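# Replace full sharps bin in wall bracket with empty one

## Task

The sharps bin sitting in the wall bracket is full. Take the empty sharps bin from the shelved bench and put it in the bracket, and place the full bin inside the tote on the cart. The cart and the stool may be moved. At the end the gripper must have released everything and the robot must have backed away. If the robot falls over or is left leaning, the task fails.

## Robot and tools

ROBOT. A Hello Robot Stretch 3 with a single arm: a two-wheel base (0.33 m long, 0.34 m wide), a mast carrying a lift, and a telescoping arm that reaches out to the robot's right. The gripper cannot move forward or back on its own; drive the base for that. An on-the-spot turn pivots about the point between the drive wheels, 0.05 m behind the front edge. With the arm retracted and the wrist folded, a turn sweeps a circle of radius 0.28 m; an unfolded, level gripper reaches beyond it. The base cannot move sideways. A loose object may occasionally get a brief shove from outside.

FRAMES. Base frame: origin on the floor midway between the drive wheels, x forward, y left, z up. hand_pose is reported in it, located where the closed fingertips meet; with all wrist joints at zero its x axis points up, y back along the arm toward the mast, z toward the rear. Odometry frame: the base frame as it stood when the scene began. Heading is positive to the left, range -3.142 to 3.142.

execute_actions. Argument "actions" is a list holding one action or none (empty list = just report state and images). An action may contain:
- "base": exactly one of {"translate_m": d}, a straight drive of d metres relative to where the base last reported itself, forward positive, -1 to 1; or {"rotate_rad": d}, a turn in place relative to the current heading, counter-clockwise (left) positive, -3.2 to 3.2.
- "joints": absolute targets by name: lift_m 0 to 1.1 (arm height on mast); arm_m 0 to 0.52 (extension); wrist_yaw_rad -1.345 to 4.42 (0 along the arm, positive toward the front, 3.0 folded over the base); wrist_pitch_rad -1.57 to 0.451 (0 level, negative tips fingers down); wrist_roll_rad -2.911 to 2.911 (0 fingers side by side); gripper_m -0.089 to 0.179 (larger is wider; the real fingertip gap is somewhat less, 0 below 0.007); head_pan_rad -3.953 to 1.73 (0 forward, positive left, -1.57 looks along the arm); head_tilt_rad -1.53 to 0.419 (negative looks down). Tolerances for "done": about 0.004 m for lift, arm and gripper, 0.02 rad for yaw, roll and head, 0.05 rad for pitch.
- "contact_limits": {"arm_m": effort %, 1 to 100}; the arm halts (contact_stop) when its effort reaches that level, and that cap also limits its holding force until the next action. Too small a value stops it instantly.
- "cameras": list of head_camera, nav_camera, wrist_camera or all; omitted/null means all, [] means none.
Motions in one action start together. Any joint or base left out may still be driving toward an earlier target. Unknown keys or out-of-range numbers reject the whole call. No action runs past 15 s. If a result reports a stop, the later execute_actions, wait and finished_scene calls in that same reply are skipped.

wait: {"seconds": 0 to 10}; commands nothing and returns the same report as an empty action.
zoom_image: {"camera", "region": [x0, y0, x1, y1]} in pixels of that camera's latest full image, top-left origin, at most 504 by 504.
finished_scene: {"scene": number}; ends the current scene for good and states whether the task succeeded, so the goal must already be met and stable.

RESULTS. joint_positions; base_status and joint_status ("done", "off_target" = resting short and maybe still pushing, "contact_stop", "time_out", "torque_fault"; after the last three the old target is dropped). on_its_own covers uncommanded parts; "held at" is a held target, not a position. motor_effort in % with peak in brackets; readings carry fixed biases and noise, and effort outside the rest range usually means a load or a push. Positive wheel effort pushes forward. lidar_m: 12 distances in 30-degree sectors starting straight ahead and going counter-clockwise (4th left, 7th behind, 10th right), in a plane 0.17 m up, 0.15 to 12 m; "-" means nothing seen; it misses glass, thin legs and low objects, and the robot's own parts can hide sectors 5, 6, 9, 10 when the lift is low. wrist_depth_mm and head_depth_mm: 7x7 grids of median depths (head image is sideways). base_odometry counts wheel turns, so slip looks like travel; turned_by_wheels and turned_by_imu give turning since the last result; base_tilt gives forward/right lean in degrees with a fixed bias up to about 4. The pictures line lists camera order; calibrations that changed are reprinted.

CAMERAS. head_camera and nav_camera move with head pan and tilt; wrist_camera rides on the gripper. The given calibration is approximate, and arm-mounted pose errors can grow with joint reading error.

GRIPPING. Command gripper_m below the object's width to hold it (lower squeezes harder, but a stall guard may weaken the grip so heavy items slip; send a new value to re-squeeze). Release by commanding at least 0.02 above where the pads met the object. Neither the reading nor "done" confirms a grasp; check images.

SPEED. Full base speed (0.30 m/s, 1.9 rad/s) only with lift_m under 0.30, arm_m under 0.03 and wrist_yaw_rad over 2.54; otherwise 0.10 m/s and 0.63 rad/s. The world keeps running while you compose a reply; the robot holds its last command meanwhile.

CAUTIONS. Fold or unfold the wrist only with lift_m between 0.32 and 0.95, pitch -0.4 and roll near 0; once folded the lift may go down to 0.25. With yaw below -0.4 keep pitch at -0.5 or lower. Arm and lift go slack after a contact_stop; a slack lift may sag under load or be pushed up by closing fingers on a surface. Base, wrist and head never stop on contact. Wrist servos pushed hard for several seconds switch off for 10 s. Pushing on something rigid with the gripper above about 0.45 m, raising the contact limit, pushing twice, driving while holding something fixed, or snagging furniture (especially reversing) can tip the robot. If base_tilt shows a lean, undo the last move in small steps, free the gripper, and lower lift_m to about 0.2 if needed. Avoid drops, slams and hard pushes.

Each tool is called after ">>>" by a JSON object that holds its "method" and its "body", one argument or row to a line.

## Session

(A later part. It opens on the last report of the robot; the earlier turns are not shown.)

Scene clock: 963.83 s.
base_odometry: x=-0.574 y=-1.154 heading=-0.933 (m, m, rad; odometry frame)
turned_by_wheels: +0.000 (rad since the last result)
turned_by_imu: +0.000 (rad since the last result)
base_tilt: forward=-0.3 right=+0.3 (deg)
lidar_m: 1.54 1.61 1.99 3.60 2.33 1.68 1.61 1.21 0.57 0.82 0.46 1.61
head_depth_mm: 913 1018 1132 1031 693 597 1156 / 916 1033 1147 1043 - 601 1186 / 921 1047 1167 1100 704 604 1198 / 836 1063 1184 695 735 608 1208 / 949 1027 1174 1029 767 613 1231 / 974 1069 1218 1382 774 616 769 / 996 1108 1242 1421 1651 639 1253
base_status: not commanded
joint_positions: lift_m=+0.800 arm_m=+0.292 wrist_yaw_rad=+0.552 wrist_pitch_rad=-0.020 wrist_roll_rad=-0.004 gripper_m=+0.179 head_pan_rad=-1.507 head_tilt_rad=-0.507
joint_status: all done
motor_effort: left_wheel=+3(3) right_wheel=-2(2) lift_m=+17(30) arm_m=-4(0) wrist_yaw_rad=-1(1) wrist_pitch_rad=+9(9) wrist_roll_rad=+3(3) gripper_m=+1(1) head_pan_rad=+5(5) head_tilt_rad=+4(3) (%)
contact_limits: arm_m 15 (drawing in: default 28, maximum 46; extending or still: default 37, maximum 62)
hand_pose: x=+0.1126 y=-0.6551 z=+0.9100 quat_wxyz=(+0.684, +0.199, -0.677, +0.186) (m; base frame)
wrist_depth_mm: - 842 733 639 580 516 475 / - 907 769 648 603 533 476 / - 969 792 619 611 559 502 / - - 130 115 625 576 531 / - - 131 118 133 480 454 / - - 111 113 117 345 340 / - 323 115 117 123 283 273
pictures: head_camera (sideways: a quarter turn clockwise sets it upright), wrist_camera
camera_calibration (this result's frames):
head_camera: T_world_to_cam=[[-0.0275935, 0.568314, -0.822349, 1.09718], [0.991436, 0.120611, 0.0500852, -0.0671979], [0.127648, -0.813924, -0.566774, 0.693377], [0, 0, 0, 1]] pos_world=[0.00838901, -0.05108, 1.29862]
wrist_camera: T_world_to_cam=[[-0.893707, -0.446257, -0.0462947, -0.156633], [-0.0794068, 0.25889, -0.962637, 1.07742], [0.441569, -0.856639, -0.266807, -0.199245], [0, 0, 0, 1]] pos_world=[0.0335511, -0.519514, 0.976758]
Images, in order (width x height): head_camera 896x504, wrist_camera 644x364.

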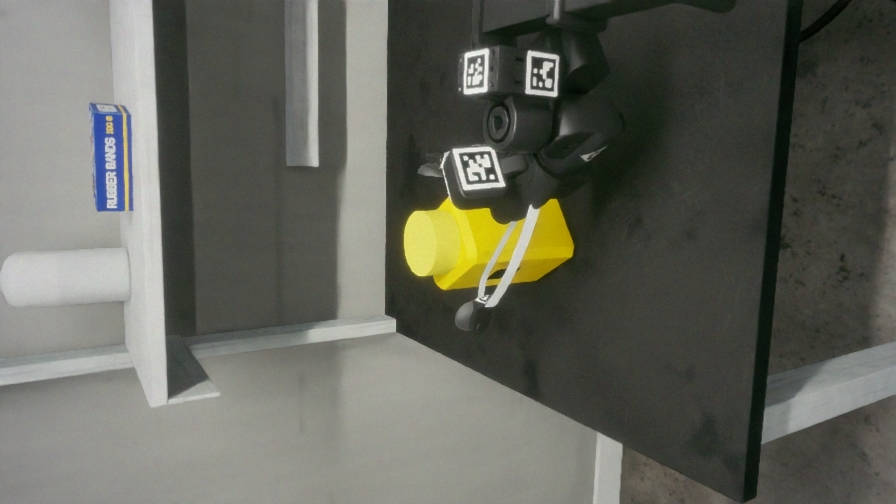

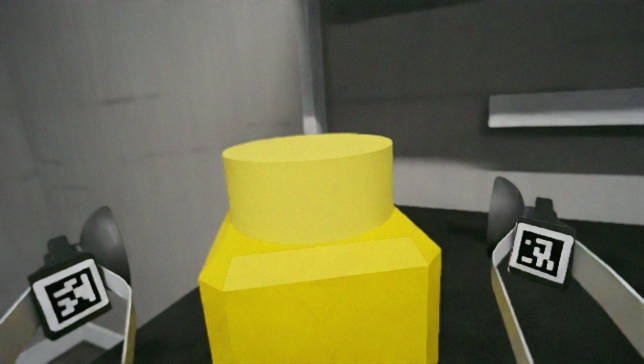

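>>> {"method": "execute_actions", "body": {
  "actions": []
}}

Scene clock: 991.23 s.
base_odometry: x=-0.574 y=-1.154 heading=-0.933 (m, m, rad; odometry frame)
turned_by_wheels: +0.000 (rad since the last result)
turned_by_imu: +0.000 (rad since the last result)
base_tilt: forward=-0.3 right=+0.3 (deg)
lidar_m: 1.54 1.62 1.99 3.59 2.34 1.69 1.61 1.21 0.57 0.82 0.46 1.60
head_depth_mm: 915 1019 1139 1028 693 596 1158 / 916 1030 1153 1042 - 601 1190 / 924 1041 1164 1097 706 605 1193 / 835 1068 1190 695 734 609 1200 / 950 1028 1173 1024 765 613 1238 / 973 1067 1228 1372 773 616 768 / 998 1114 1244 1419 1637 641 1253
base_status: not commanded
joint_positions: lift_m=+0.800 arm_m=+0.292 wrist_yaw_rad=+0.552 wrist_pitch_rad=-0.020 wrist_roll_rad=-0.004 gripper_m=+0.179 head_pan_rad=-1.507 head_tilt_rad=-0.507
joint_status: all done
motor_effort: left_wheel=+3(3) right_wheel=-2(2) lift_m=+17(30) arm_m=-4(0) wrist_yaw_rad=-1(1) wrist_pitch_rad=+9(9) wrist_roll_rad=+3(3) gripper_m=+1(1) head_pan_rad=+5(5) head_tilt_rad=+4(3) (%)
contact_limits: arm_m 15 (drawing in: default 28, maximum 46; extending or still: default 37, maximum 62)
hand_pose: x=+0.1126 y=-0.6551 z=+0.9100 quat_wxyz=(+0.684, +0.199, -0.677, +0.186) (m; base frame)
wrist_depth_mm: - 824 714 627 576 509 476 / - 888 744 642 583 543 476 / - 964 818 623 620 553 499 / - - 131 115 630 564 521 / - - 131 118 133 479 464 / - - 111 113 117 345 338 / - 321 115 117 123 281 273
pictures: head_camera (sideways: a quarter turn clockwise sets it upright), nav_camera (sideways: a quarter turn counterclockwise sets it upright), wrist_camera
camera_calibration (this result's frames):
head_camera: T_world_to_cam=[[-0.0275936, 0.568314, -0.822349, 1.09718], [0.991436, 0.120611, 0.0500852, -0.0671979], [0.127648, -0.813924, -0.566774, 0.693377], [0, 0, 0, 1]] pos_world=[0.00838901, -0.05108, 1.29862]
nav_camera: T_world_to_cam=[[0.09504, -0.514393, 0.852272, -1.07229], [-0.995436, -0.0565107, 0.0768975, -0.044537], [0.00860697, -0.855691, -0.517416, 0.626118], [0, 0, 0, 1]] pos_world=[0.0521878, -0.018332, 1.24127]
wrist_camera: T_world_to_cam=[[-0.893707, -0.446257, -0.0462949, -0.156633], [-0.0794067, 0.25889, -0.962637, 1.07742], [0.441569, -0.856639, -0.266808, -0.199245], [0, 0, 0, 1]] pos_world=[0.0335511, -0.519514, 0.976758]
Images, in order (width x height): head_camera 896x504, nav_camera 672x504, wrist_camera 644x364.

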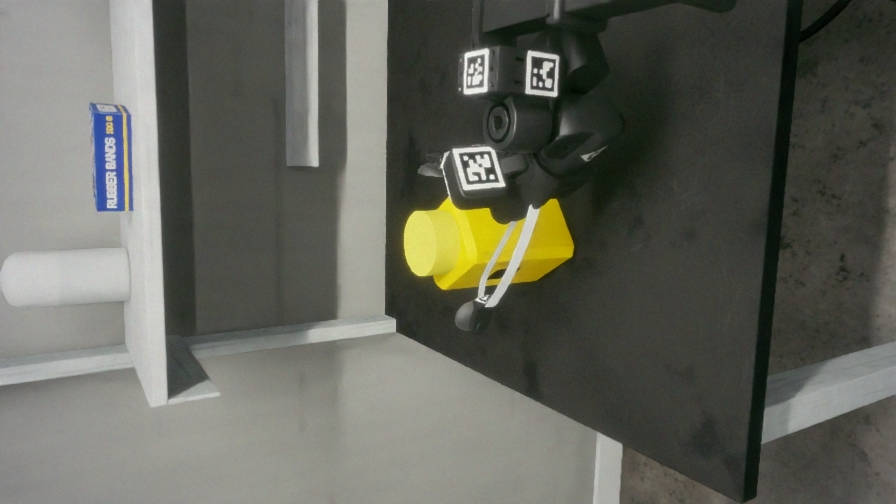

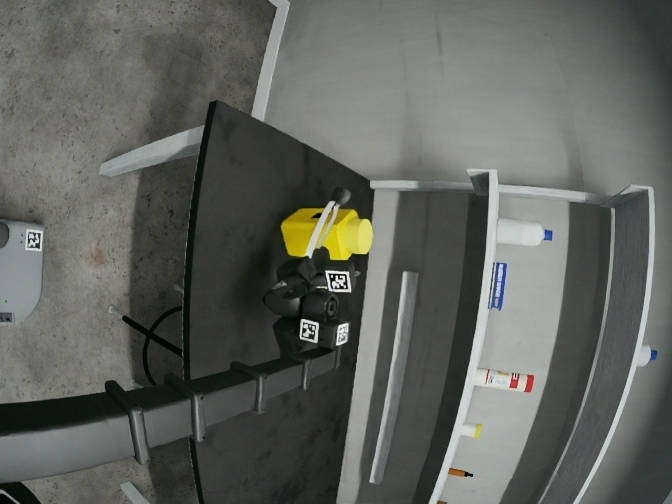

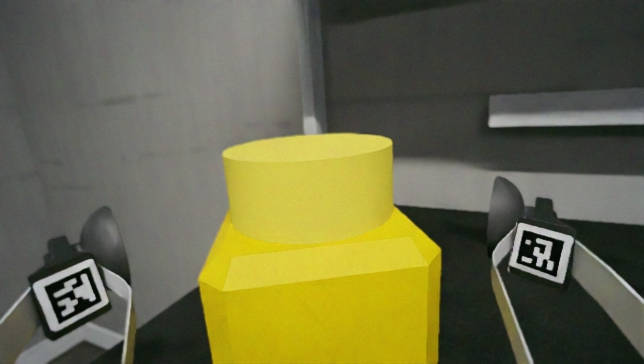

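>>> {"method": "execute_actions", "body": {
  "actions": [
    {"joints": {"lift_m": 0.77}}
  ],
  "cameras": ["wrist_camera", "head_camera"]
}}

Scene clock: 994.93 s.
base_odometry: x=-0.574 y=-1.154 heading=-0.933 (m, m, rad; odometry frame)
turned_by_wheels: +0.000 (rad since the last result)
turned_by_imu: +0.000 (rad since the last result)
base_tilt: forward=-0.3 right=+0.3 (deg)
lidar_m: 1.54 1.61 1.99 3.60 2.34 1.69 1.61 1.20 0.57 0.83 0.46 1.61
head_depth_mm: 915 1018 1137 984 - 596 1158 / 916 1035 1154 995 - 600 1189 / 929 1046 1167 1050 695 606 1192 / 836 1057 1182 697 733 608 1200 / 949 1029 1167 1047 768 613 1235 / 975 1064 1218 1377 774 618 771 / 1000 1106 1242 1423 1641 640 1253
base_status: not commanded
joint_positions: lift_m=+0.770 arm_m=+0.292 wrist_yaw_rad=+0.552 wrist_pitch_rad=-0.020 wrist_roll_rad=-0.004 gripper_m=+0.179 head_pan_rad=-1.507 head_tilt_rad=-0.507
joint_status: all done
motor_effort: left_wheel=+3(3) right_wheel=-2(2) lift_m=+16(18) arm_m=-4(4) wrist_yaw_rad=-1(1) wrist_pitch_rad=+9(9) wrist_roll_rad=+3(3) gripper_m=+0(1) head_pan_rad=+5(5) head_tilt_rad=+3(3) (%)
hand_pose: x=+0.1126 y=-0.6551 z=+0.8800 quat_wxyz=(+0.684, +0.199, -0.677, +0.186) (m; base frame)
wrist_depth_mm: - 838 731 615 582 518 467 / - 883 722 108 583 515 431 / - 939 120 111 598 553 509 / - - 106 106 109 573 517 / - - 104 107 112 416 391 / - - 109 111 116 296 290 / - 266 115 117 122 242 236
pictures: head_camera (sideways: a quarter turn clockwise sets it upright), wrist_camera
camera_calibration (this result's frames):
head_camera: T_world_to_cam=[[-0.0275935, 0.568313, -0.822349, 1.09718], [0.991436, 0.120611, 0.0500852, -0.0671979], [0.127648, -0.813924, -0.566774, 0.693377], [0, 0, 0, 1]] pos_world=[0.00838901, -0.05108, 1.29862]
wrist_camera: T_world_to_cam=[[-0.893706, -0.446257, -0.0462951, -0.158022], [-0.0794057, 0.258888, -0.962638, 1.04855], [0.441569, -0.85664, -0.266805, -0.20725], [0, 0, 0, 1]] pos_world=[0.0335511, -0.519513, 0.946759]
Images, in order (width x height): head_camera 896x504, wrist_camera 644x364.

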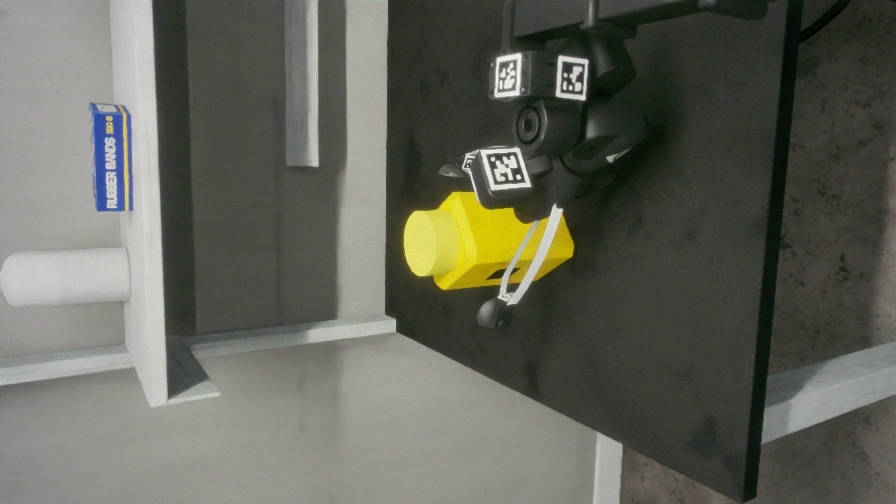

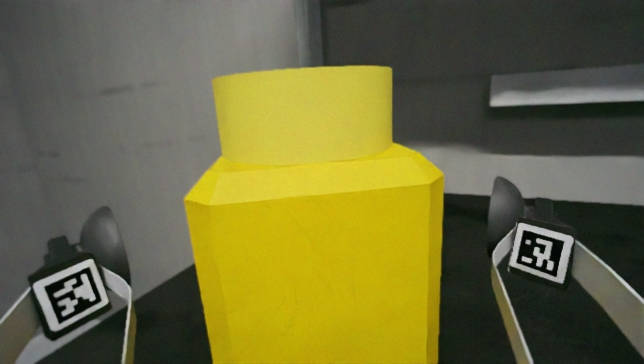

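>>> {"method": "execute_actions", "body": {
  "actions": [
    {"joints": {"gripper_m": 0.06}}
  ],
  "cameras": ["wrist_camera"]
}}

>>> {"method": "execute_actions", "body": {
  "actions": [
    {"joints": {"lift_m": 0.83}}
  ],
  "cameras": ["wrist_camera", "head_camera"]
}}

Scene clock: 1016.37 s.
base_odometry: x=-0.574 y=-1.154 heading=-0.933 (m, m, rad; odometry frame)
turned_by_wheels: +0.000 (rad since the last result)
turned_by_imu: +0.000 (rad since the last result)
base_tilt: forward=-0.3 right=+0.4 (deg)
lidar_m: 1.54 1.61 1.99 3.60 2.34 1.69 1.62 1.21 0.57 0.83 0.46 1.61
head_depth_mm: 915 1019 1133 980 - 598 1150 / 916 1034 1153 993 - 600 1187 / 922 1044 1171 1054 694 605 1198 / 834 1061 1186 709 734 609 1202 / 948 1025 1173 1026 767 612 1239 / 972 1063 1226 1371 772 618 769 / 997 1112 1246 1419 1650 640 1256
base_status: not commanded
joint_positions: lift_m=+0.770 arm_m=+0.292 wrist_yaw_rad=+0.551 wrist_pitch_rad=-0.020 wrist_roll_rad=-0.004 gripper_m=+0.061 head_pan_rad=-1.507 head_tilt_rad=-0.507
joint_status: all done
motor_effort: left_wheel=+3(3) right_wheel=-3(2) lift_m=+17(17) arm_m=-4(4) wrist_yaw_rad=-1(1) wrist_pitch_rad=+9(9) wrist_roll_rad=+3(3) gripper_m=-21(97) head_pan_rad=+4(5) head_tilt_rad=+3(3) (%)
hand_pose: x=+0.1125 y=-0.6551 z=+0.8800 quat_wxyz=(+0.684, +0.199, -0.677, +0.186) (m; base frame)
wrist_depth_mm: - 844 726 633 586 519 469 / - 878 762 122 585 512 434 / - 962 132 122 608 562 507 / - - 116 117 121 565 519 / - - 117 119 122 410 392 / - - 122 124 130 296 295 / - 263 129 130 136 240 240
pictures: wrist_camera
camera_calibration (this result's frames):
wrist_camera: T_world_to_cam=[[-0.893896, -0.445877, -0.0462932, -0.157857], [-0.079297, 0.258921, -0.962638, 1.04856], [0.441204, -0.856828, -0.266805, -0.207333], [0, 0, 0, 1]] pos_world=[0.0335162, -0.519528, 0.946759]
Images, in order (width x height): wrist_camera 644x364.

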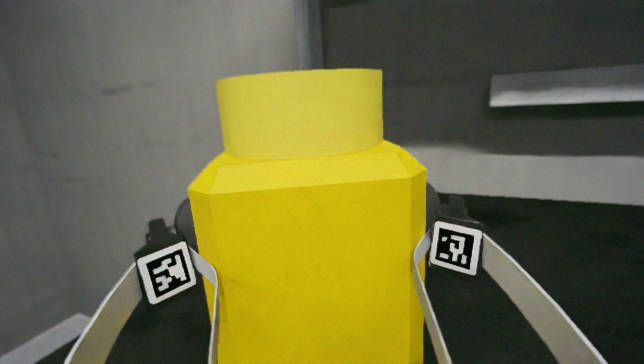

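Scene clock: 1017.73 s.
base_odometry: x=-0.574 y=-1.154 heading=-0.933 (m, m, rad; odometry frame)
turned_by_wheels: +0.000 (rad since the last result)
turned_by_imu: +0.000 (rad since the last result)
base_tilt: forward=-0.3 right=+0.4 (deg)
lidar_m: 1.54 1.61 2.00 3.60 2.33 1.68 1.61 1.21 0.57 0.82 0.46 1.61
head_depth_mm: 913 1019 1133 1083 693 597 1159 / 917 1037 1146 1090 699 601 1189 / 923 1051 1162 1131 729 604 1200 / 833 1062 1163 678 734 608 1207 / 951 1027 1171 1021 768 614 1239 / 972 1064 1223 1375 776 619 765 / 1000 1107 1245 1431 1644 640 1254
base_status: not commanded
joint_positions: lift_m=+0.830 arm_m=+0.292 wrist_yaw_rad=+0.551 wrist_pitch_rad=-0.031 wrist_roll_rad=-0.004 gripper_m=+0.064 head_pan_rad=-1.507 head_tilt_rad=-0.507
joint_status: all done
motor_effort: left_wheel=+3(3) right_wheel=-2(2) lift_m=+33(32) arm_m=-4(4) wrist_yaw_rad=-1(0) wrist_pitch_rad=+15(15) wrist_roll_rad=+3(3) gripper_m=-19(21) head_pan_rad=+5(5) head_tilt_rad=+4(4) (%)
hand_pose: x=+0.1123 y=-0.6548 z=+0.9363 quat_wxyz=(+0.685, +0.203, -0.676, +0.182) (m; base frame)
wrist_depth_mm: - 838 734 628 572 514 465 / - 890 741 123 579 537 491 / - 947 135 123 599 497 438 / - - 117 117 121 578 526 / - - 117 119 122 518 507 / - - 122 124 129 388 383 / - - 128 130 135 314 309
pictures: head_camera (sideways: a quarter turn clockwise sets it upright), wrist_camera
camera_calibration (this result's frames):
head_camera: T_world_to_cam=[[-0.0275934, 0.568313, -0.822349, 1.09718], [0.991436, 0.120611, 0.0500852, -0.0671979], [0.127648, -0.813924, -0.566774, 0.693377], [0, 0, 0, 1]] pos_world=[0.008389, -0.05108, 1.29862]
wrist_camera: T_world_to_cam=[[-0.894171, -0.44543, -0.0452848, -0.155902], [-0.0850411, 0.26827, -0.959583, 1.10659], [0.439576, -0.85418, -0.277759, -0.179798], [0, 0, 0, 1]] pos_world=[0.0337377, -0.519889, 1.00487]
Images, in order (width x height): head_camera 896x504, wrist_camera 644x364.

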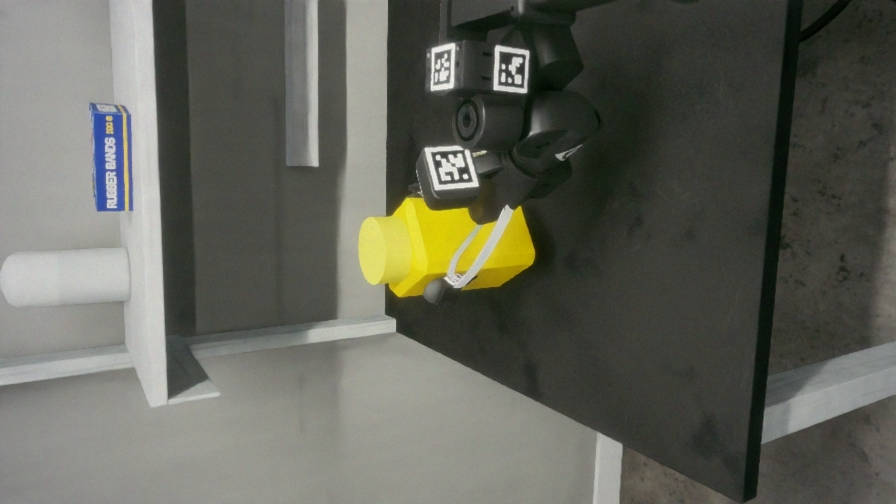

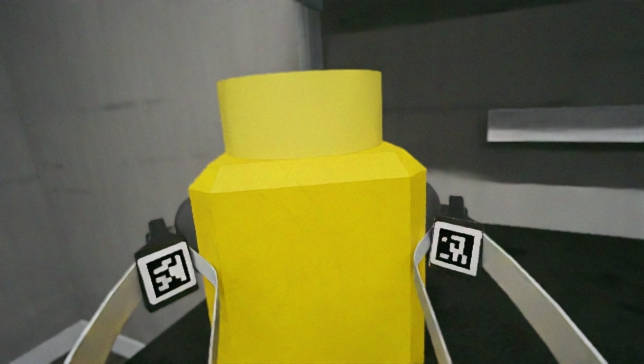

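>>> {"method": "execute_actions", "body": {
  "actions": [
    {"base": {"rotate_rad": 1.672}, "joints": {"wrist_yaw_rad": 0.0, "arm_m": 0.01, "lift_m": 0.9, "head_pan_rad": 0.0, "head_tilt_rad": -0.45}}
  ],
  "cameras": ["head_camera", "wrist_camera", "nav_camera"]
}}

Scene clock: 1067.10 s.
base_odometry: x=-0.574 y=-1.154 heading=+0.738 (m, m, rad; odometry frame)
turned_by_wheels: +1.672 (rad since the last result)
turned_by_imu: +1.662 (rad since the last result)
base_tilt: forward=-0.3 right=+0.4 (deg)
lidar_m: 3.59 2.11 1.64 1.21 0.81 0.57 1.04 0.46 1.57 1.54 1.66 2.00
head_depth_mm: 2939 3243 3424 2592 1909 1505 1248 / 2997 3240 3567 2641 1928 1512 1260 / 3056 3303 3608 2672 1927 1529 1262 / 3042 3406 3703 2703 1941 1533 1265 / 3127 3436 3685 2735 1962 1544 1277 / 3186 3498 3793 2746 1976 1553 1279 / 3206 3532 3842 2773 2000 1577 1292
base_status: done
joint_positions: lift_m=+0.900 arm_m=+0.010 wrist_yaw_rad=+0.002 wrist_pitch_rad=-0.032 wrist_roll_rad=-0.004 gripper_m=+0.064 head_pan_rad=-0.007 head_tilt_rad=-0.458
joint_status: all done
motor_effort: left_wheel=-3(10) right_wheel=+1(7) lift_m=+33(34) arm_m=-4(2) wrist_yaw_rad=-1(2) wrist_pitch_rad=+15(15) wrist_roll_rad=+3(3) gripper_m=-20(19) head_pan_rad=+5(51) head_tilt_rad=+4(11) (%)
hand_pose: x=-0.0209 y=-0.4106 z=+1.0061 quat_wxyz=(+0.709, +0.012, -0.705, -0.011) (m; base frame)
wrist_depth_mm: - - - - - - - / - - - 124 - - - / - - 134 123 - - - / - - 117 117 121 - - / - - 117 119 122 - - / - - 122 124 130 - - / - - 129 130 135 - -
pictures: head_camera (sideways: a quarter turn clockwise sets it upright), nav_camera (sideways: a quarter turn counterclockwise sets it upright), wrist_camera
camera_calibration (this result's frames):
head_camera: T_world_to_cam=[[-0.527482, 0.0124641, -0.849475, 1.1356], [-0.0524433, 0.997508, 0.0472009, -0.0570783], [0.847946, 0.0694469, -0.525514, 0.635302], [0, 0, 0, 1]] pos_world=[0.0573114, -0.0013379, 1.30121]
nav_camera: T_world_to_cam=[[0.477058, 0.0586445, 0.876913, -1.10676], [-0.0179795, -0.996911, 0.0764507, -0.0499227], [0.878688, -0.0522378, -0.47453, 0.56501], [0, 0, 0, 1]] pos_world=[0.0306223, 0.0446515, 1.24246]
wrist_camera: T_world_to_cam=[[-0.995206, 0.0867247, -0.0452177, 0.053241], [0.0674636, 0.273966, -0.95937, 1.10203], [-0.070813, -0.957821, -0.278503, 0.0542797], [0, 0, 0, 1]] pos_world=[-0.0175177, -0.254547, 1.07478]
Images, in order (width x height): head_camera 896x504, nav_camera 672x504, wrist_camera 644x364.

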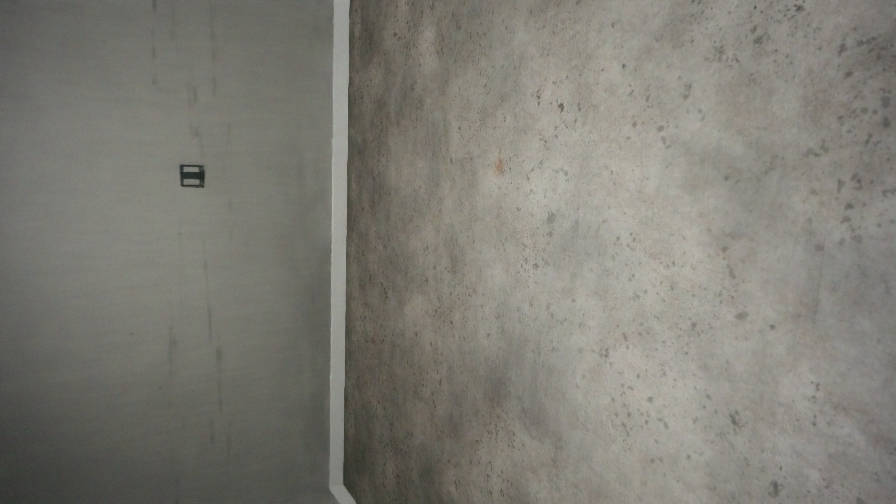

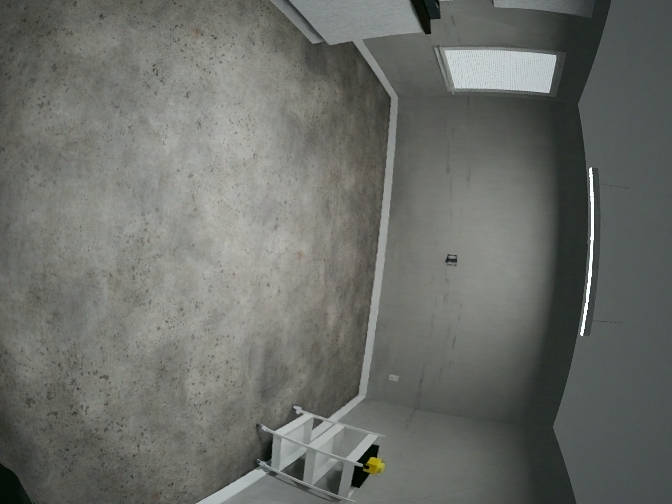

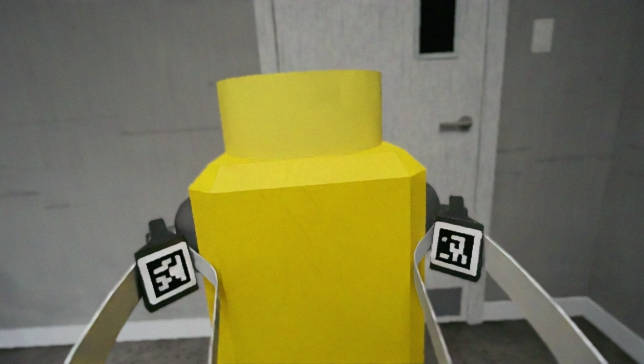

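>>> {"method": "execute_actions", "body": {
  "actions": [
    {"base": {"translate_m": 1.0}}
  ],
  "cameras": []
}}

>>> {"method": "execute_actions", "body": {
  "actions": [
    {"base": {"translate_m": 1.0}}
  ],
  "cameras": ["head_camera"]
}}

Scene clock: 1105.33 s.
base_odometry: x=+0.166 y=-0.481 heading=+0.738 (m, m, rad; odometry frame)
turned_by_wheels: +0.000 (rad since the last result)
turned_by_imu: -0.002 (rad since the last result)
base_tilt: forward=-0.3 right=+0.4 (deg)
lidar_m: 2.60 2.77 1.55 1.53 1.63 1.65 1.43 2.14 1.68 1.65 1.38 2.56
head_depth_mm: 2108 2307 2516 2583 1904 1516 1246 / 2129 2343 2582 2629 1918 1518 1251 / 2177 2384 2609 2674 1944 1522 1262 / 2214 2415 2709 2710 1949 1541 1266 / 2250 2460 2744 2694 1968 1544 1275 / 2273 2525 2776 2751 1988 1561 1280 / 2318 2554 2842 2744 2003 1562 1285
base_status: done
joint_positions: lift_m=+0.900 arm_m=+0.010 wrist_yaw_rad=+0.002 wrist_pitch_rad=-0.032 wrist_roll_rad=-0.004 gripper_m=+0.064 head_pan_rad=-0.007 head_tilt_rad=-0.458
joint_status: not commanded
motor_effort: left_wheel=-4(6) right_wheel=+2(8) lift_m=+33(33) arm_m=-5(4) wrist_yaw_rad=-1(2) wrist_pitch_rad=+15(15) wrist_roll_rad=+3(3) gripper_m=-19(19) head_pan_rad=+5(5) head_tilt_rad=+4(4) (%)
hand_pose: x=-0.0209 y=-0.4106 z=+1.0061 quat_wxyz=(+0.709, +0.012, -0.705, -0.011) (m; base frame)
wrist_depth_mm: - - - - - - - / - - - 124 - - - / - - 134 123 - - - / - - 117 117 121 - - / - - 117 119 122 - - / - - 122 125 129 - - / - - 129 130 136 - -
pictures: none
No camera images: the call's "cameras" was empty. Leave "cameras" out to get every camera's image.

Scene clock: 1116.57 s.
base_odometry: x=+0.906 y=+0.192 heading=+0.738 (m, m, rad; odometry frame)
turned_by_wheels: +0.000 (rad since the last result)
turned_by_imu: -0.002 (rad since the last result)
base_tilt: forward=-0.2 right=+0.3 (deg)
lidar_m: 1.60 1.71 2.09 1.48 1.54 2.25 2.43 2.28 1.34 1.32 1.84 1.63
head_depth_mm: 1276 1392 1533 1705 1832 1509 1251 / 1295 1416 1556 1755 1877 1517 1256 / 1321 1437 1584 1780 1906 1525 1265 / 1339 1466 1619 1818 1964 1531 1264 / 1359 1493 1648 1859 1974 1552 1276 / 1386 1518 1668 1904 1992 1545 1274 / 1404 1542 1730 1951 2012 1566 1285
base_status: done
joint_positions: lift_m=+0.900 arm_m=+0.010 wrist_yaw_rad=+0.002 wrist_pitch_rad=-0.032 wrist_roll_rad=-0.004 gripper_m=+0.064 head_pan_rad=-0.007 head_tilt_rad=-0.458
joint_status: not commanded
motor_effort: left_wheel=-3(5) right_wheel=+1(4) lift_m=+33(33) arm_m=-4(4) wrist_yaw_rad=-1(1) wrist_pitch_rad=+15(15) wrist_roll_rad=+3(3) gripper_m=-19(19) head_pan_rad=+5(5) head_tilt_rad=+4(4) (%)
hand_pose: x=-0.0209 y=-0.4106 z=+1.0061 quat_wxyz=(+0.709, +0.012, -0.705, -0.011) (m; base frame)
wrist_depth_mm: - - - - - - - / - - - 123 - - - / - - 134 123 - - - / - - 117 117 121 - - / - - 117 119 123 - - / - - 122 124 130 - - / - - 128 130 136 - -
pictures: head_camera (sideways: a quarter turn clockwise sets it upright)
camera_calibration (this result's frames):
head_camera: T_world_to_cam=[[-0.527431, 0.0124639, -0.849506, 1.13564], [-0.0524458, 0.997508, 0.0471973, -0.0570737], [0.847977, 0.0694464, -0.525463, 0.635236], [0, 0, 0, 1]] pos_world=[0.0573115, -0.00133791, 1.30122]
Images, in order (width x height): head_camera 896x504.

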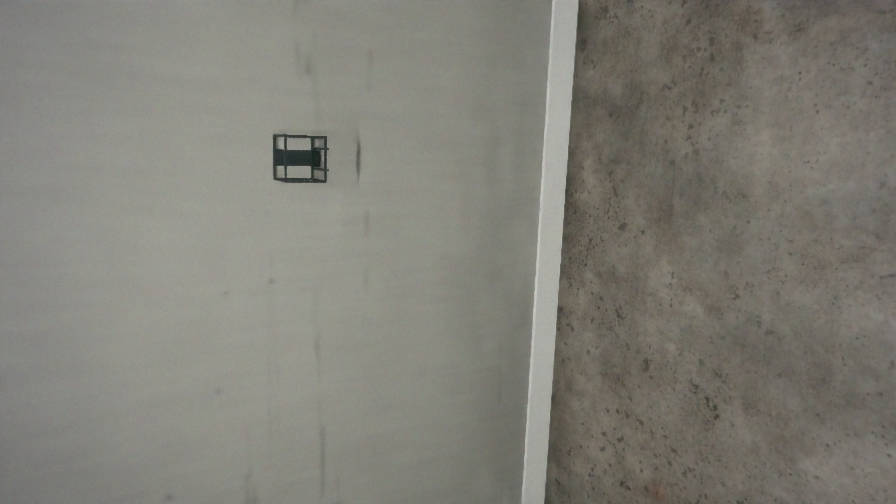

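>>> {"method": "execute_actions", "body": {
  "actions": [
    {"base": {"translate_m": 0.886}, "joints": {"lift_m": 0.99, "head_pan_rad": -0.6, "head_tilt_rad": -0.4}}
  ],
  "cameras": []
}}

>>> {"method": "execute_actions", "body": {
  "actions": [
    {"base": {"rotate_rad": 1.469}, "joints": {"head_pan_rad": -1.57, "head_tilt_rad": -0.35}}
  ],
  "cameras": ["head_camera", "wrist_camera"]
}}

Scene clock: 1141.73 s.
base_odometry: x=+1.561 y=+0.788 heading=+0.738 (m, m, rad; odometry frame)
turned_by_wheels: +0.000 (rad since the last result)
turned_by_imu: -0.001 (rad since the last result)
base_tilt: forward=-0.3 right=+0.4 (deg)
lidar_m: 0.72 0.76 1.11 1.97 1.83 2.13 3.39 1.83 1.60 1.80 0.94 0.73
head_depth_mm: 729 802 885 993 1129 1302 1285 / 692 755 832 926 1043 1196 1275 / 661 719 786 866 969 1101 1230 / 631 682 744 818 908 1021 1158 / 603 649 706 770 852 949 1070 / 577 621 670 729 794 888 996 / 554 594 639 694 753 833 926
base_status: done
joint_positions: lift_m=+0.990 arm_m=+0.010 wrist_yaw_rad=+0.002 wrist_pitch_rad=-0.032 wrist_roll_rad=-0.004 gripper_m=+0.064 head_pan_rad=-0.593 head_tilt_rad=-0.409
joint_status: all done
motor_effort: left_wheel=-3(5) right_wheel=+1(5) lift_m=+33(33) arm_m=-5(4) wrist_yaw_rad=-1(1) wrist_pitch_rad=+15(15) wrist_roll_rad=+3(3) gripper_m=-19(20) head_pan_rad=-3(42) head_tilt_rad=+5(10) (%)
hand_pose: x=-0.0209 y=-0.4106 z=+1.0960 quat_wxyz=(+0.709, +0.012, -0.705, -0.011) (m; base frame)
wrist_depth_mm: 903 - - - - - - / 903 - - 123 - - - / 854 - 134 122 - - - / 860 - 116 117 121 - - / 841 - 117 119 122 - - / 825 - 122 124 129 - - / 797 - 129 130 135 - -
pictures: none
No camera images: the call's "cameras" was empty. Leave "cameras" out to get every camera's image.

Scene clock: 1145.03 s.
base_odometry: x=+1.561 y=+0.788 heading=+2.207 (m, m, rad; odometry frame)
turned_by_wheels: +1.469 (rad since the last result)
turned_by_imu: +1.460 (rad since the last result)
base_tilt: forward=-0.4 right=+0.3 (deg)
lidar_m: 1.97 1.81 1.92 3.32 2.60 1.60 1.80 1.03 0.75 0.72 0.74 1.00
head_depth_mm: 562 605 654 710 787 - - / 565 610 661 361 - - - / 570 614 667 374 - - 1007 / 575 620 672 733 814 906 1020 / 580 625 680 740 819 912 1029 / 585 631 685 750 826 921 1047 / 590 636 693 758 840 936 1065
base_status: done
joint_positions: lift_m=+0.990 arm_m=+0.010 wrist_yaw_rad=+0.002 wrist_pitch_rad=-0.032 wrist_roll_rad=-0.004 gripper_m=+0.064 head_pan_rad=-1.563 head_tilt_rad=-0.359
joint_status: all done
motor_effort: left_wheel=-4(9) right_wheel=+2(7) lift_m=+33(33) arm_m=-4(4) wrist_yaw_rad=-1(1) wrist_pitch_rad=+15(15) wrist_roll_rad=+3(3) gripper_m=-19(19) head_pan_rad=-3(48) head_tilt_rad=+5(11) (%)
hand_pose: x=-0.0209 y=-0.4106 z=+1.0960 quat_wxyz=(+0.709, +0.012, -0.705, -0.011) (m; base frame)
wrist_depth_mm: 389 394 403 424 433 449 458 / 411 418 428 123 446 464 486 / 419 435 134 123 472 491 506 / 438 446 116 117 121 496 519 / 451 459 117 119 123 529 558 / 473 469 122 124 129 562 582 / 491 512 128 130 136 594 621
pictures: head_camera (sideways: a quarter turn clockwise sets it upright), wrist_camera
camera_calibration (this result's frames):
head_camera: T_world_to_cam=[[0.00528941, 0.441431, -0.89728, 1.19469], [0.996583, 0.0716311, 0.0411149, -0.0555597], [0.0824225, -0.894431, -0.439544, 0.52811], [0, 0, 0, 1]] pos_world=[0.00552249, -0.0510371, 1.30639]
wrist_camera: T_world_to_cam=[[-0.9952, 0.0867989, -0.0451882, 0.0572887], [0.0674809, 0.274303, -0.959273, 1.18832], [-0.0708686, -0.957718, -0.278844, 0.0797468], [0, 0, 0, 1]] pos_world=[-0.0175236, -0.254558, 1.16475]
Images, in order (width x height): head_camera 896x504, wrist_camera 644x364.

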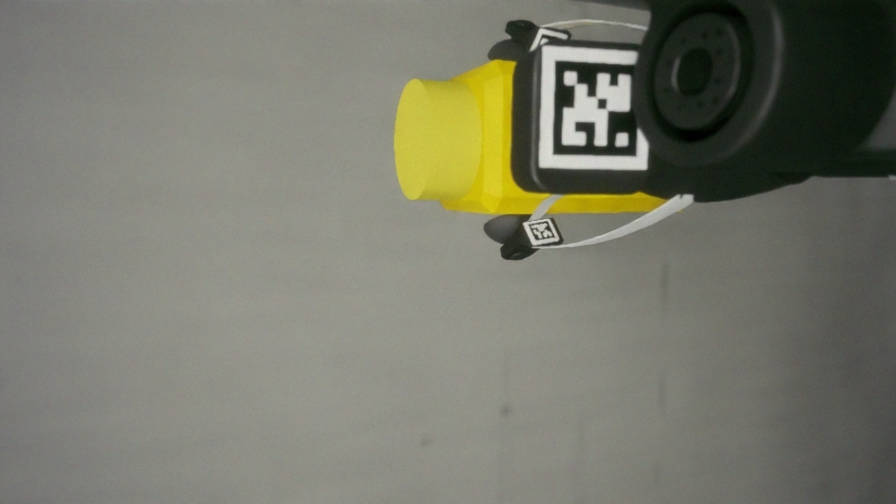

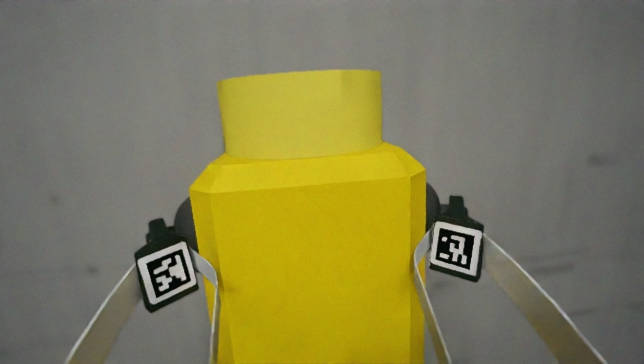

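>>> {"method": "execute_actions", "body": {
  "actions": [
    {"joints": {"lift_m": 0.75, "arm_m": 0.12}, "contact_limits": {"arm_m": 15}}
  ],
  "cameras": ["head_camera", "wrist_camera"]
}}

Scene clock: 1212.97 s.
base_odometry: x=+1.561 y=+0.788 heading=+2.207 (m, m, rad; odometry frame)
turned_by_wheels: +0.000 (rad since the last result)
turned_by_imu: +0.001 (rad since the last result)
base_tilt: forward=-0.3 right=+0.4 (deg)
lidar_m: 1.97 1.81 1.92 3.33 2.59 1.60 1.79 1.04 0.75 0.72 0.74 1.00
head_depth_mm: 562 605 656 712 781 868 941 / 566 609 660 721 770 836 - / 571 615 666 727 763 569 1010 / 575 620 673 734 810 905 1018 / 579 625 678 744 817 913 1030 / 585 631 685 751 825 925 1047 / 590 635 691 756 838 937 1064
base_status: not commanded
joint_positions: lift_m=+0.750 arm_m=+0.120 wrist_yaw_rad=+0.002 wrist_pitch_rad=-0.032 wrist_roll_rad=-0.004 gripper_m=+0.064 head_pan_rad=-1.563 head_tilt_rad=-0.359
joint_status: all done
motor_effort: left_wheel=-4(4) right_wheel=+2(2) lift_m=+19(30) arm_m=+3(3) wrist_yaw_rad=-1(1) wrist_pitch_rad=+15(15) wrist_roll_rad=+3(3) gripper_m=-19(19) head_pan_rad=-4(3) head_tilt_rad=+4(4) (%)
contact_limits: arm_m 15 (drawing in: default 28, maximum 46; extending or still: default 37, maximum 62)
hand_pose: x=-0.0210 y=-0.5200 z=+0.8567 quat_wxyz=(+0.709, +0.012, -0.705, -0.011) (m; base frame)
wrist_depth_mm: 299 301 313 322 333 342 353 / 306 315 320 123 346 357 366 / 318 326 134 123 356 368 383 / 331 339 116 117 121 388 401 / 344 352 118 119 123 406 427 / 364 367 122 124 130 430 446 / 380 389 128 130 135 455 474
pictures: head_camera (sideways: a quarter turn clockwise sets it upright), wrist_camera
camera_calibration (this result's frames):
head_camera: T_world_to_cam=[[0.00530408, 0.441351, -0.897319, 1.19475], [0.996586, 0.0716031, 0.0411092, -0.0555523], [0.0823944, -0.894473, -0.439464, 0.528007], [0, 0, 0, 1]] pos_world=[0.00552086, -0.0510367, 1.30639]
wrist_camera: T_world_to_cam=[[-0.995196, 0.0868497, -0.0451867, 0.0559903], [0.0674946, 0.274315, -0.959268, 0.988803], [-0.0709168, -0.95771, -0.278859, -0.0918126], [0, 0, 0, 1]] pos_world=[-0.0175286, -0.364036, 0.925455]
Images, in order (width x height): head_camera 896x504, wrist_camera 644x364.

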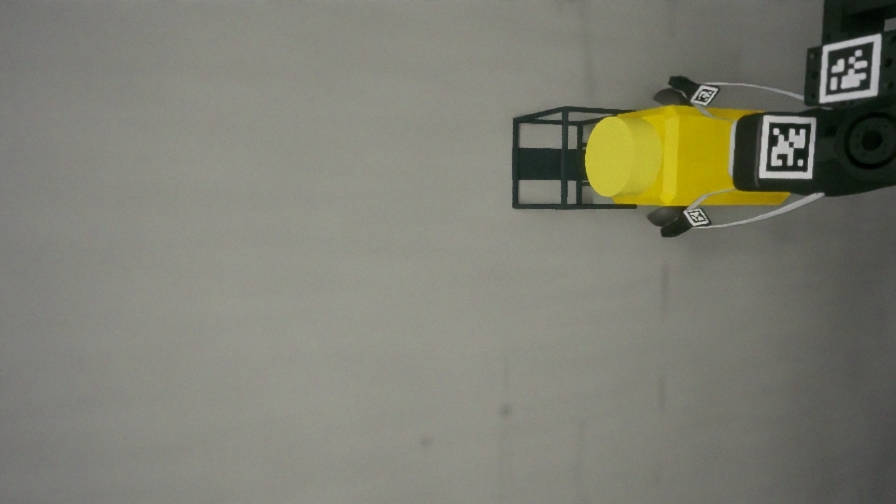

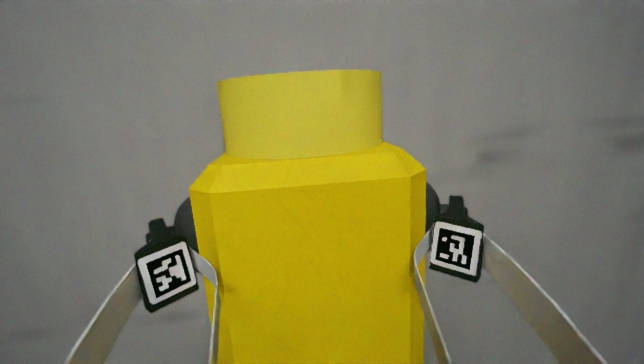

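>>> {"method": "zoom_image", "body": {
  "camera": "head_camera",
  "region": [490, 60, 770, 260]
}}

Region (490, 60, 770, 260) of head_camera's 896x504 image, scaled by 1.800, with more detail than that image has; it fills the top 360 rows of this view, and the rest is white.

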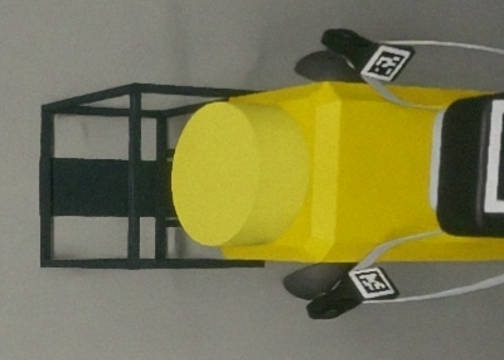

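>>> {"method": "zoom_image", "body": {
  "camera": "head_camera",
  "region": [500, 90, 680, 220]
}}

Region (500, 90, 680, 220) of head_camera's 896x504 image, scaled by 2.800, with more detail than that image has.

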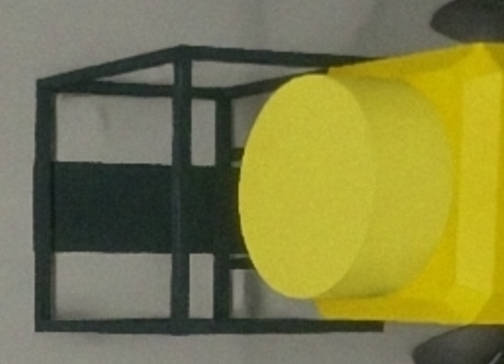

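>>> {"method": "execute_actions", "body": {
  "actions": [
    {"joints": {"lift_m": 0.975}}
  ],
  "cameras": []
}}

>>> {"method": "execute_actions", "body": {
  "actions": [
    {"joints": {"arm_m": 0.255}, "contact_limits": {"arm_m": 15}}
  ],
  "cameras": ["head_camera", "wrist_camera"]
}}

Scene clock: 1335.83 s.
base_odometry: x=+1.561 y=+0.788 heading=+2.207 (m, m, rad; odometry frame)
turned_by_wheels: +0.000 (rad since the last result)
turned_by_imu: +0.001 (rad since the last result)
base_tilt: forward=-0.3 right=+0.4 (deg)
lidar_m: 1.97 1.81 1.92 3.30 2.60 1.60 1.79 1.03 0.75 0.72 0.74 1.00
head_depth_mm: 563 605 654 695 - - 982 / 565 609 656 476 - - 990 / 570 614 660 478 697 905 1004 / 574 619 674 733 809 901 1015 / 580 624 678 740 819 915 1030 / 585 631 685 749 828 923 1045 / 589 634 693 756 840 938 1064
base_status: not commanded
joint_positions: lift_m=+0.975 arm_m=+0.120 wrist_yaw_rad=+0.002 wrist_pitch_rad=-0.032 wrist_roll_rad=-0.004 gripper_m=+0.064 head_pan_rad=-1.563 head_tilt_rad=-0.359
joint_status: all done
motor_effort: left_wheel=-4(4) right_wheel=+2(2) lift_m=+33(35) arm_m=+2(3) wrist_yaw_rad=-1(1) wrist_pitch_rad=+15(15) wrist_roll_rad=+3(3) gripper_m=-18(19) head_pan_rad=-3(3) head_tilt_rad=+4(4) (%)
hand_pose: x=-0.0210 y=-0.5200 z=+1.0810 quat_wxyz=(+0.709, +0.012, -0.705, -0.011) (m; base frame)
wrist_depth_mm: 297 303 313 327 329 339 354 / 310 317 321 124 342 354 366 / 318 329 134 123 357 374 384 / 327 343 116 117 121 392 400 / 346 353 117 120 123 410 425 / 359 368 122 124 129 428 447 / 375 389 129 129 135 454 467
pictures: none
No camera images: the call's "cameras" was empty. Leave "cameras" out to get every camera's image.

Scene clock: 1338.07 s.
base_odometry: x=+1.561 y=+0.788 heading=+2.207 (m, m, rad; odometry frame)
turned_by_wheels: +0.000 (rad since the last result)
turned_by_imu: +0.000 (rad since the last result)
base_tilt: forward=-0.3 right=+0.3 (deg)
lidar_m: 1.97 1.81 1.92 3.31 2.60 1.61 1.79 1.04 0.75 0.72 0.74 1.00
head_depth_mm: 561 604 647 - 801 871 976 / 567 609 651 - 804 879 990 / 571 615 650 627 807 890 1002 / 574 620 672 738 811 902 1017 / 581 625 679 743 818 914 1032 / 584 630 685 749 828 926 1041 / 589 635 694 757 837 937 1064
base_status: not commanded
joint_positions: lift_m=+0.975 arm_m=+0.255 wrist_yaw_rad=+0.002 wrist_pitch_rad=-0.032 wrist_roll_rad=-0.004 gripper_m=+0.064 head_pan_rad=-1.563 head_tilt_rad=-0.359
joint_status: all done
motor_effort: left_wheel=-4(4) right_wheel=+2(2) lift_m=+33(33) arm_m=+2(3) wrist_yaw_rad=-1(1) wrist_pitch_rad=+15(15) wrist_roll_rad=+3(3) gripper_m=-19(20) head_pan_rad=-3(4) head_tilt_rad=+4(4) (%)
contact_limits: arm_m 15 (drawing in: default 28, maximum 46; extending or still: default 37, maximum 62)
hand_pose: x=-0.0210 y=-0.6550 z=+1.0810 quat_wxyz=(+0.709, +0.012, -0.705, -0.011) (m; base frame)
wrist_depth_mm: 184 187 192 198 204 211 217 / 190 194 198 123 212 220 227 / 198 201 134 123 220 228 237 / 205 210 116 117 121 241 250 / 215 219 117 119 122 249 262 / 222 225 123 123 130 264 274 / 233 240 129 130 135 278 291
pictures: head_camera (sideways: a quarter turn clockwise sets it upright), wrist_camera
camera_calibration (this result's frames):
head_camera: T_world_to_cam=[[0.00532185, 0.441305, -0.897341, 1.19477], [0.996588, 0.0715658, 0.0411059, -0.0555481], [0.0823592, -0.894499, -0.439419, 0.527947], [0, 0, 0, 1]] pos_world=[0.00551885, -0.0510364, 1.30639]
wrist_camera: T_world_to_cam=[[-0.995189, 0.0869365, -0.0451792, 0.077877], [0.0675175, 0.274392, -0.959245, 1.241], [-0.0709966, -0.95768, -0.278941, -0.158457], [0, 0, 0, 1]] pos_world=[-0.0175369, -0.499042, 1.14974]
Images, in order (width x height): head_camera 896x504, wrist_camera 644x364.

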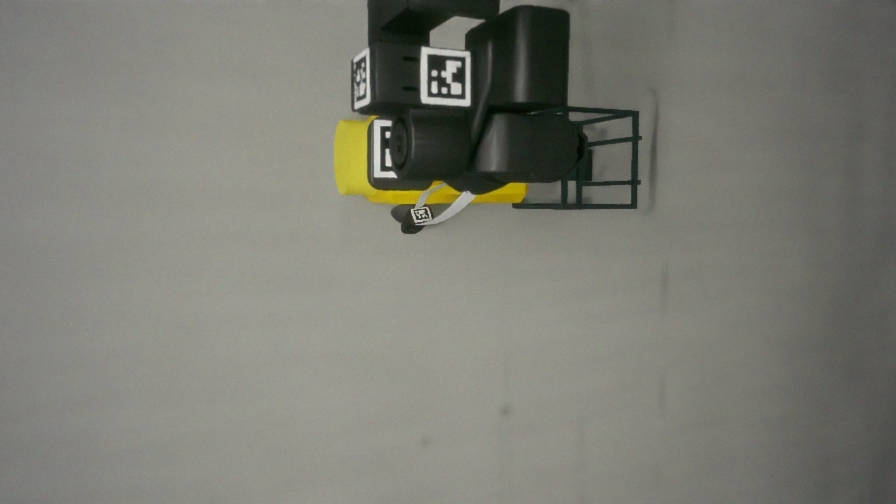

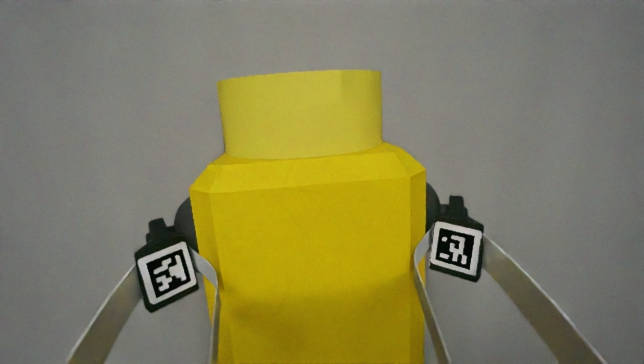

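>>> {"method": "execute_actions", "body": {
  "actions": [
    {"joints": {"arm_m": 0.259, "lift_m": 0.93}, "contact_limits": {"arm_m": 15}}
  ],
  "cameras": ["head_camera", "wrist_camera"]
}}

Scene clock: 1352.30 s.
base_odometry: x=+1.561 y=+0.788 heading=+2.207 (m, m, rad; odometry frame)
turned_by_wheels: +0.000 (rad since the last result)
turned_by_imu: +0.000 (rad since the last result)
base_tilt: forward=-0.3 right=+0.4 (deg)
lidar_m: 1.97 1.81 1.93 3.34 2.60 1.60 1.80 1.04 0.75 0.71 0.74 1.00
head_depth_mm: 562 605 653 697 812 870 976 / 565 609 660 690 - 878 987 / 571 615 665 627 739 890 1001 / 575 619 671 733 808 902 1014 / 580 624 678 743 818 912 1036 / 584 629 684 751 827 925 1042 / 589 637 691 758 838 932 1066
base_status: not commanded
joint_positions: lift_m=+0.930 arm_m=+0.259 wrist_yaw_rad=+0.002 wrist_pitch_rad=-0.032 wrist_roll_rad=-0.004 gripper_m=+0.064 head_pan_rad=-1.563 head_tilt_rad=-0.359
joint_status: all done
motor_effort: left_wheel=-4(3) right_wheel=+2(2) lift_m=+18(30) arm_m=+3(2) wrist_yaw_rad=-1(2) wrist_pitch_rad=+15(15) wrist_roll_rad=+3(3) gripper_m=-20(19) head_pan_rad=-3(3) head_tilt_rad=+5(4) (%)
contact_limits: arm_m 15 (drawing in: default 28, maximum 46; extending or still: default 37, maximum 62)
hand_pose: x=-0.0210 y=-0.6590 z=+1.0367 quat_wxyz=(+0.709, +0.012, -0.705, -0.011) (m; base frame)
wrist_depth_mm: 180 184 190 195 201 205 213 / 187 191 193 123 207 216 222 / 193 198 134 122 216 227 233 / 202 207 117 117 121 235 245 / 209 213 117 119 123 249 256 / 217 221 122 124 129 261 270 / 227 238 128 130 135 274 288
pictures: head_camera (sideways: a quarter turn clockwise sets it upright), wrist_camera
camera_calibration (this result's frames):
head_camera: T_world_to_cam=[[0.0053218, 0.441305, -0.897341, 1.19477], [0.996588, 0.071566, 0.0411059, -0.0555481], [0.0823593, -0.894499, -0.439419, 0.527947], [0, 0, 0, 1]] pos_world=[0.00551885, -0.0510364, 1.30639]
wrist_camera: T_world_to_cam=[[-0.995189, 0.0869365, -0.0451792, 0.0762235], [0.0675174, 0.274391, -0.959245, 1.19962], [-0.0709966, -0.95768, -0.278941, -0.174639], [0, 0, 0, 1]] pos_world=[-0.0175369, -0.503039, 1.10546]
Images, in order (width x height): head_camera 896x504, wrist_camera 644x364.

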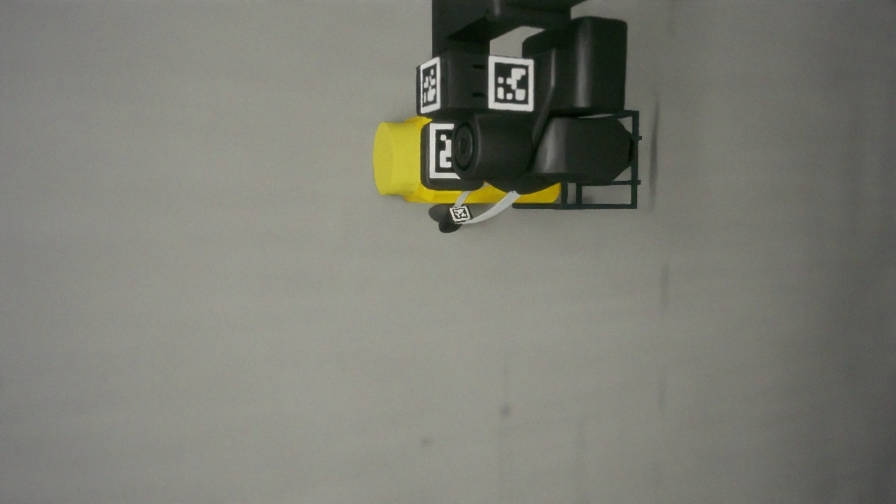

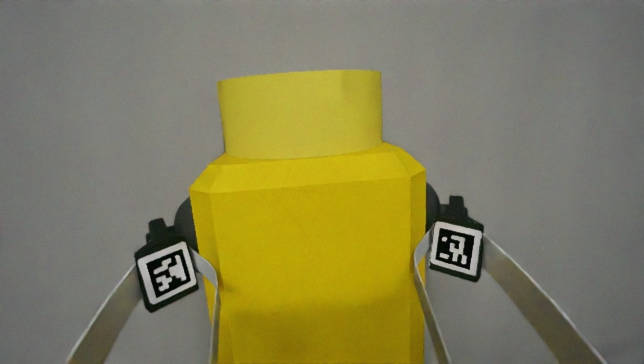

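>>> {"method": "zoom_image", "body": {
  "camera": "head_camera",
  "region": [420, 90, 680, 250]
}}

Region (420, 90, 680, 250) of head_camera's 896x504 image, scaled by 1.938, with more detail than that image has; it fills the top 310 rows of this view, and the rest is white.

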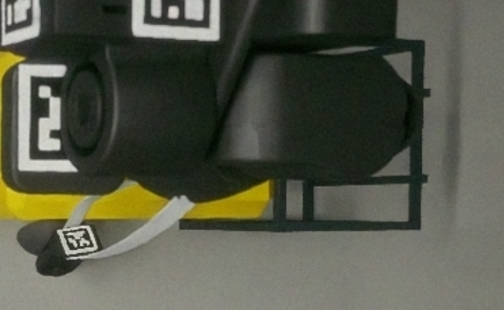

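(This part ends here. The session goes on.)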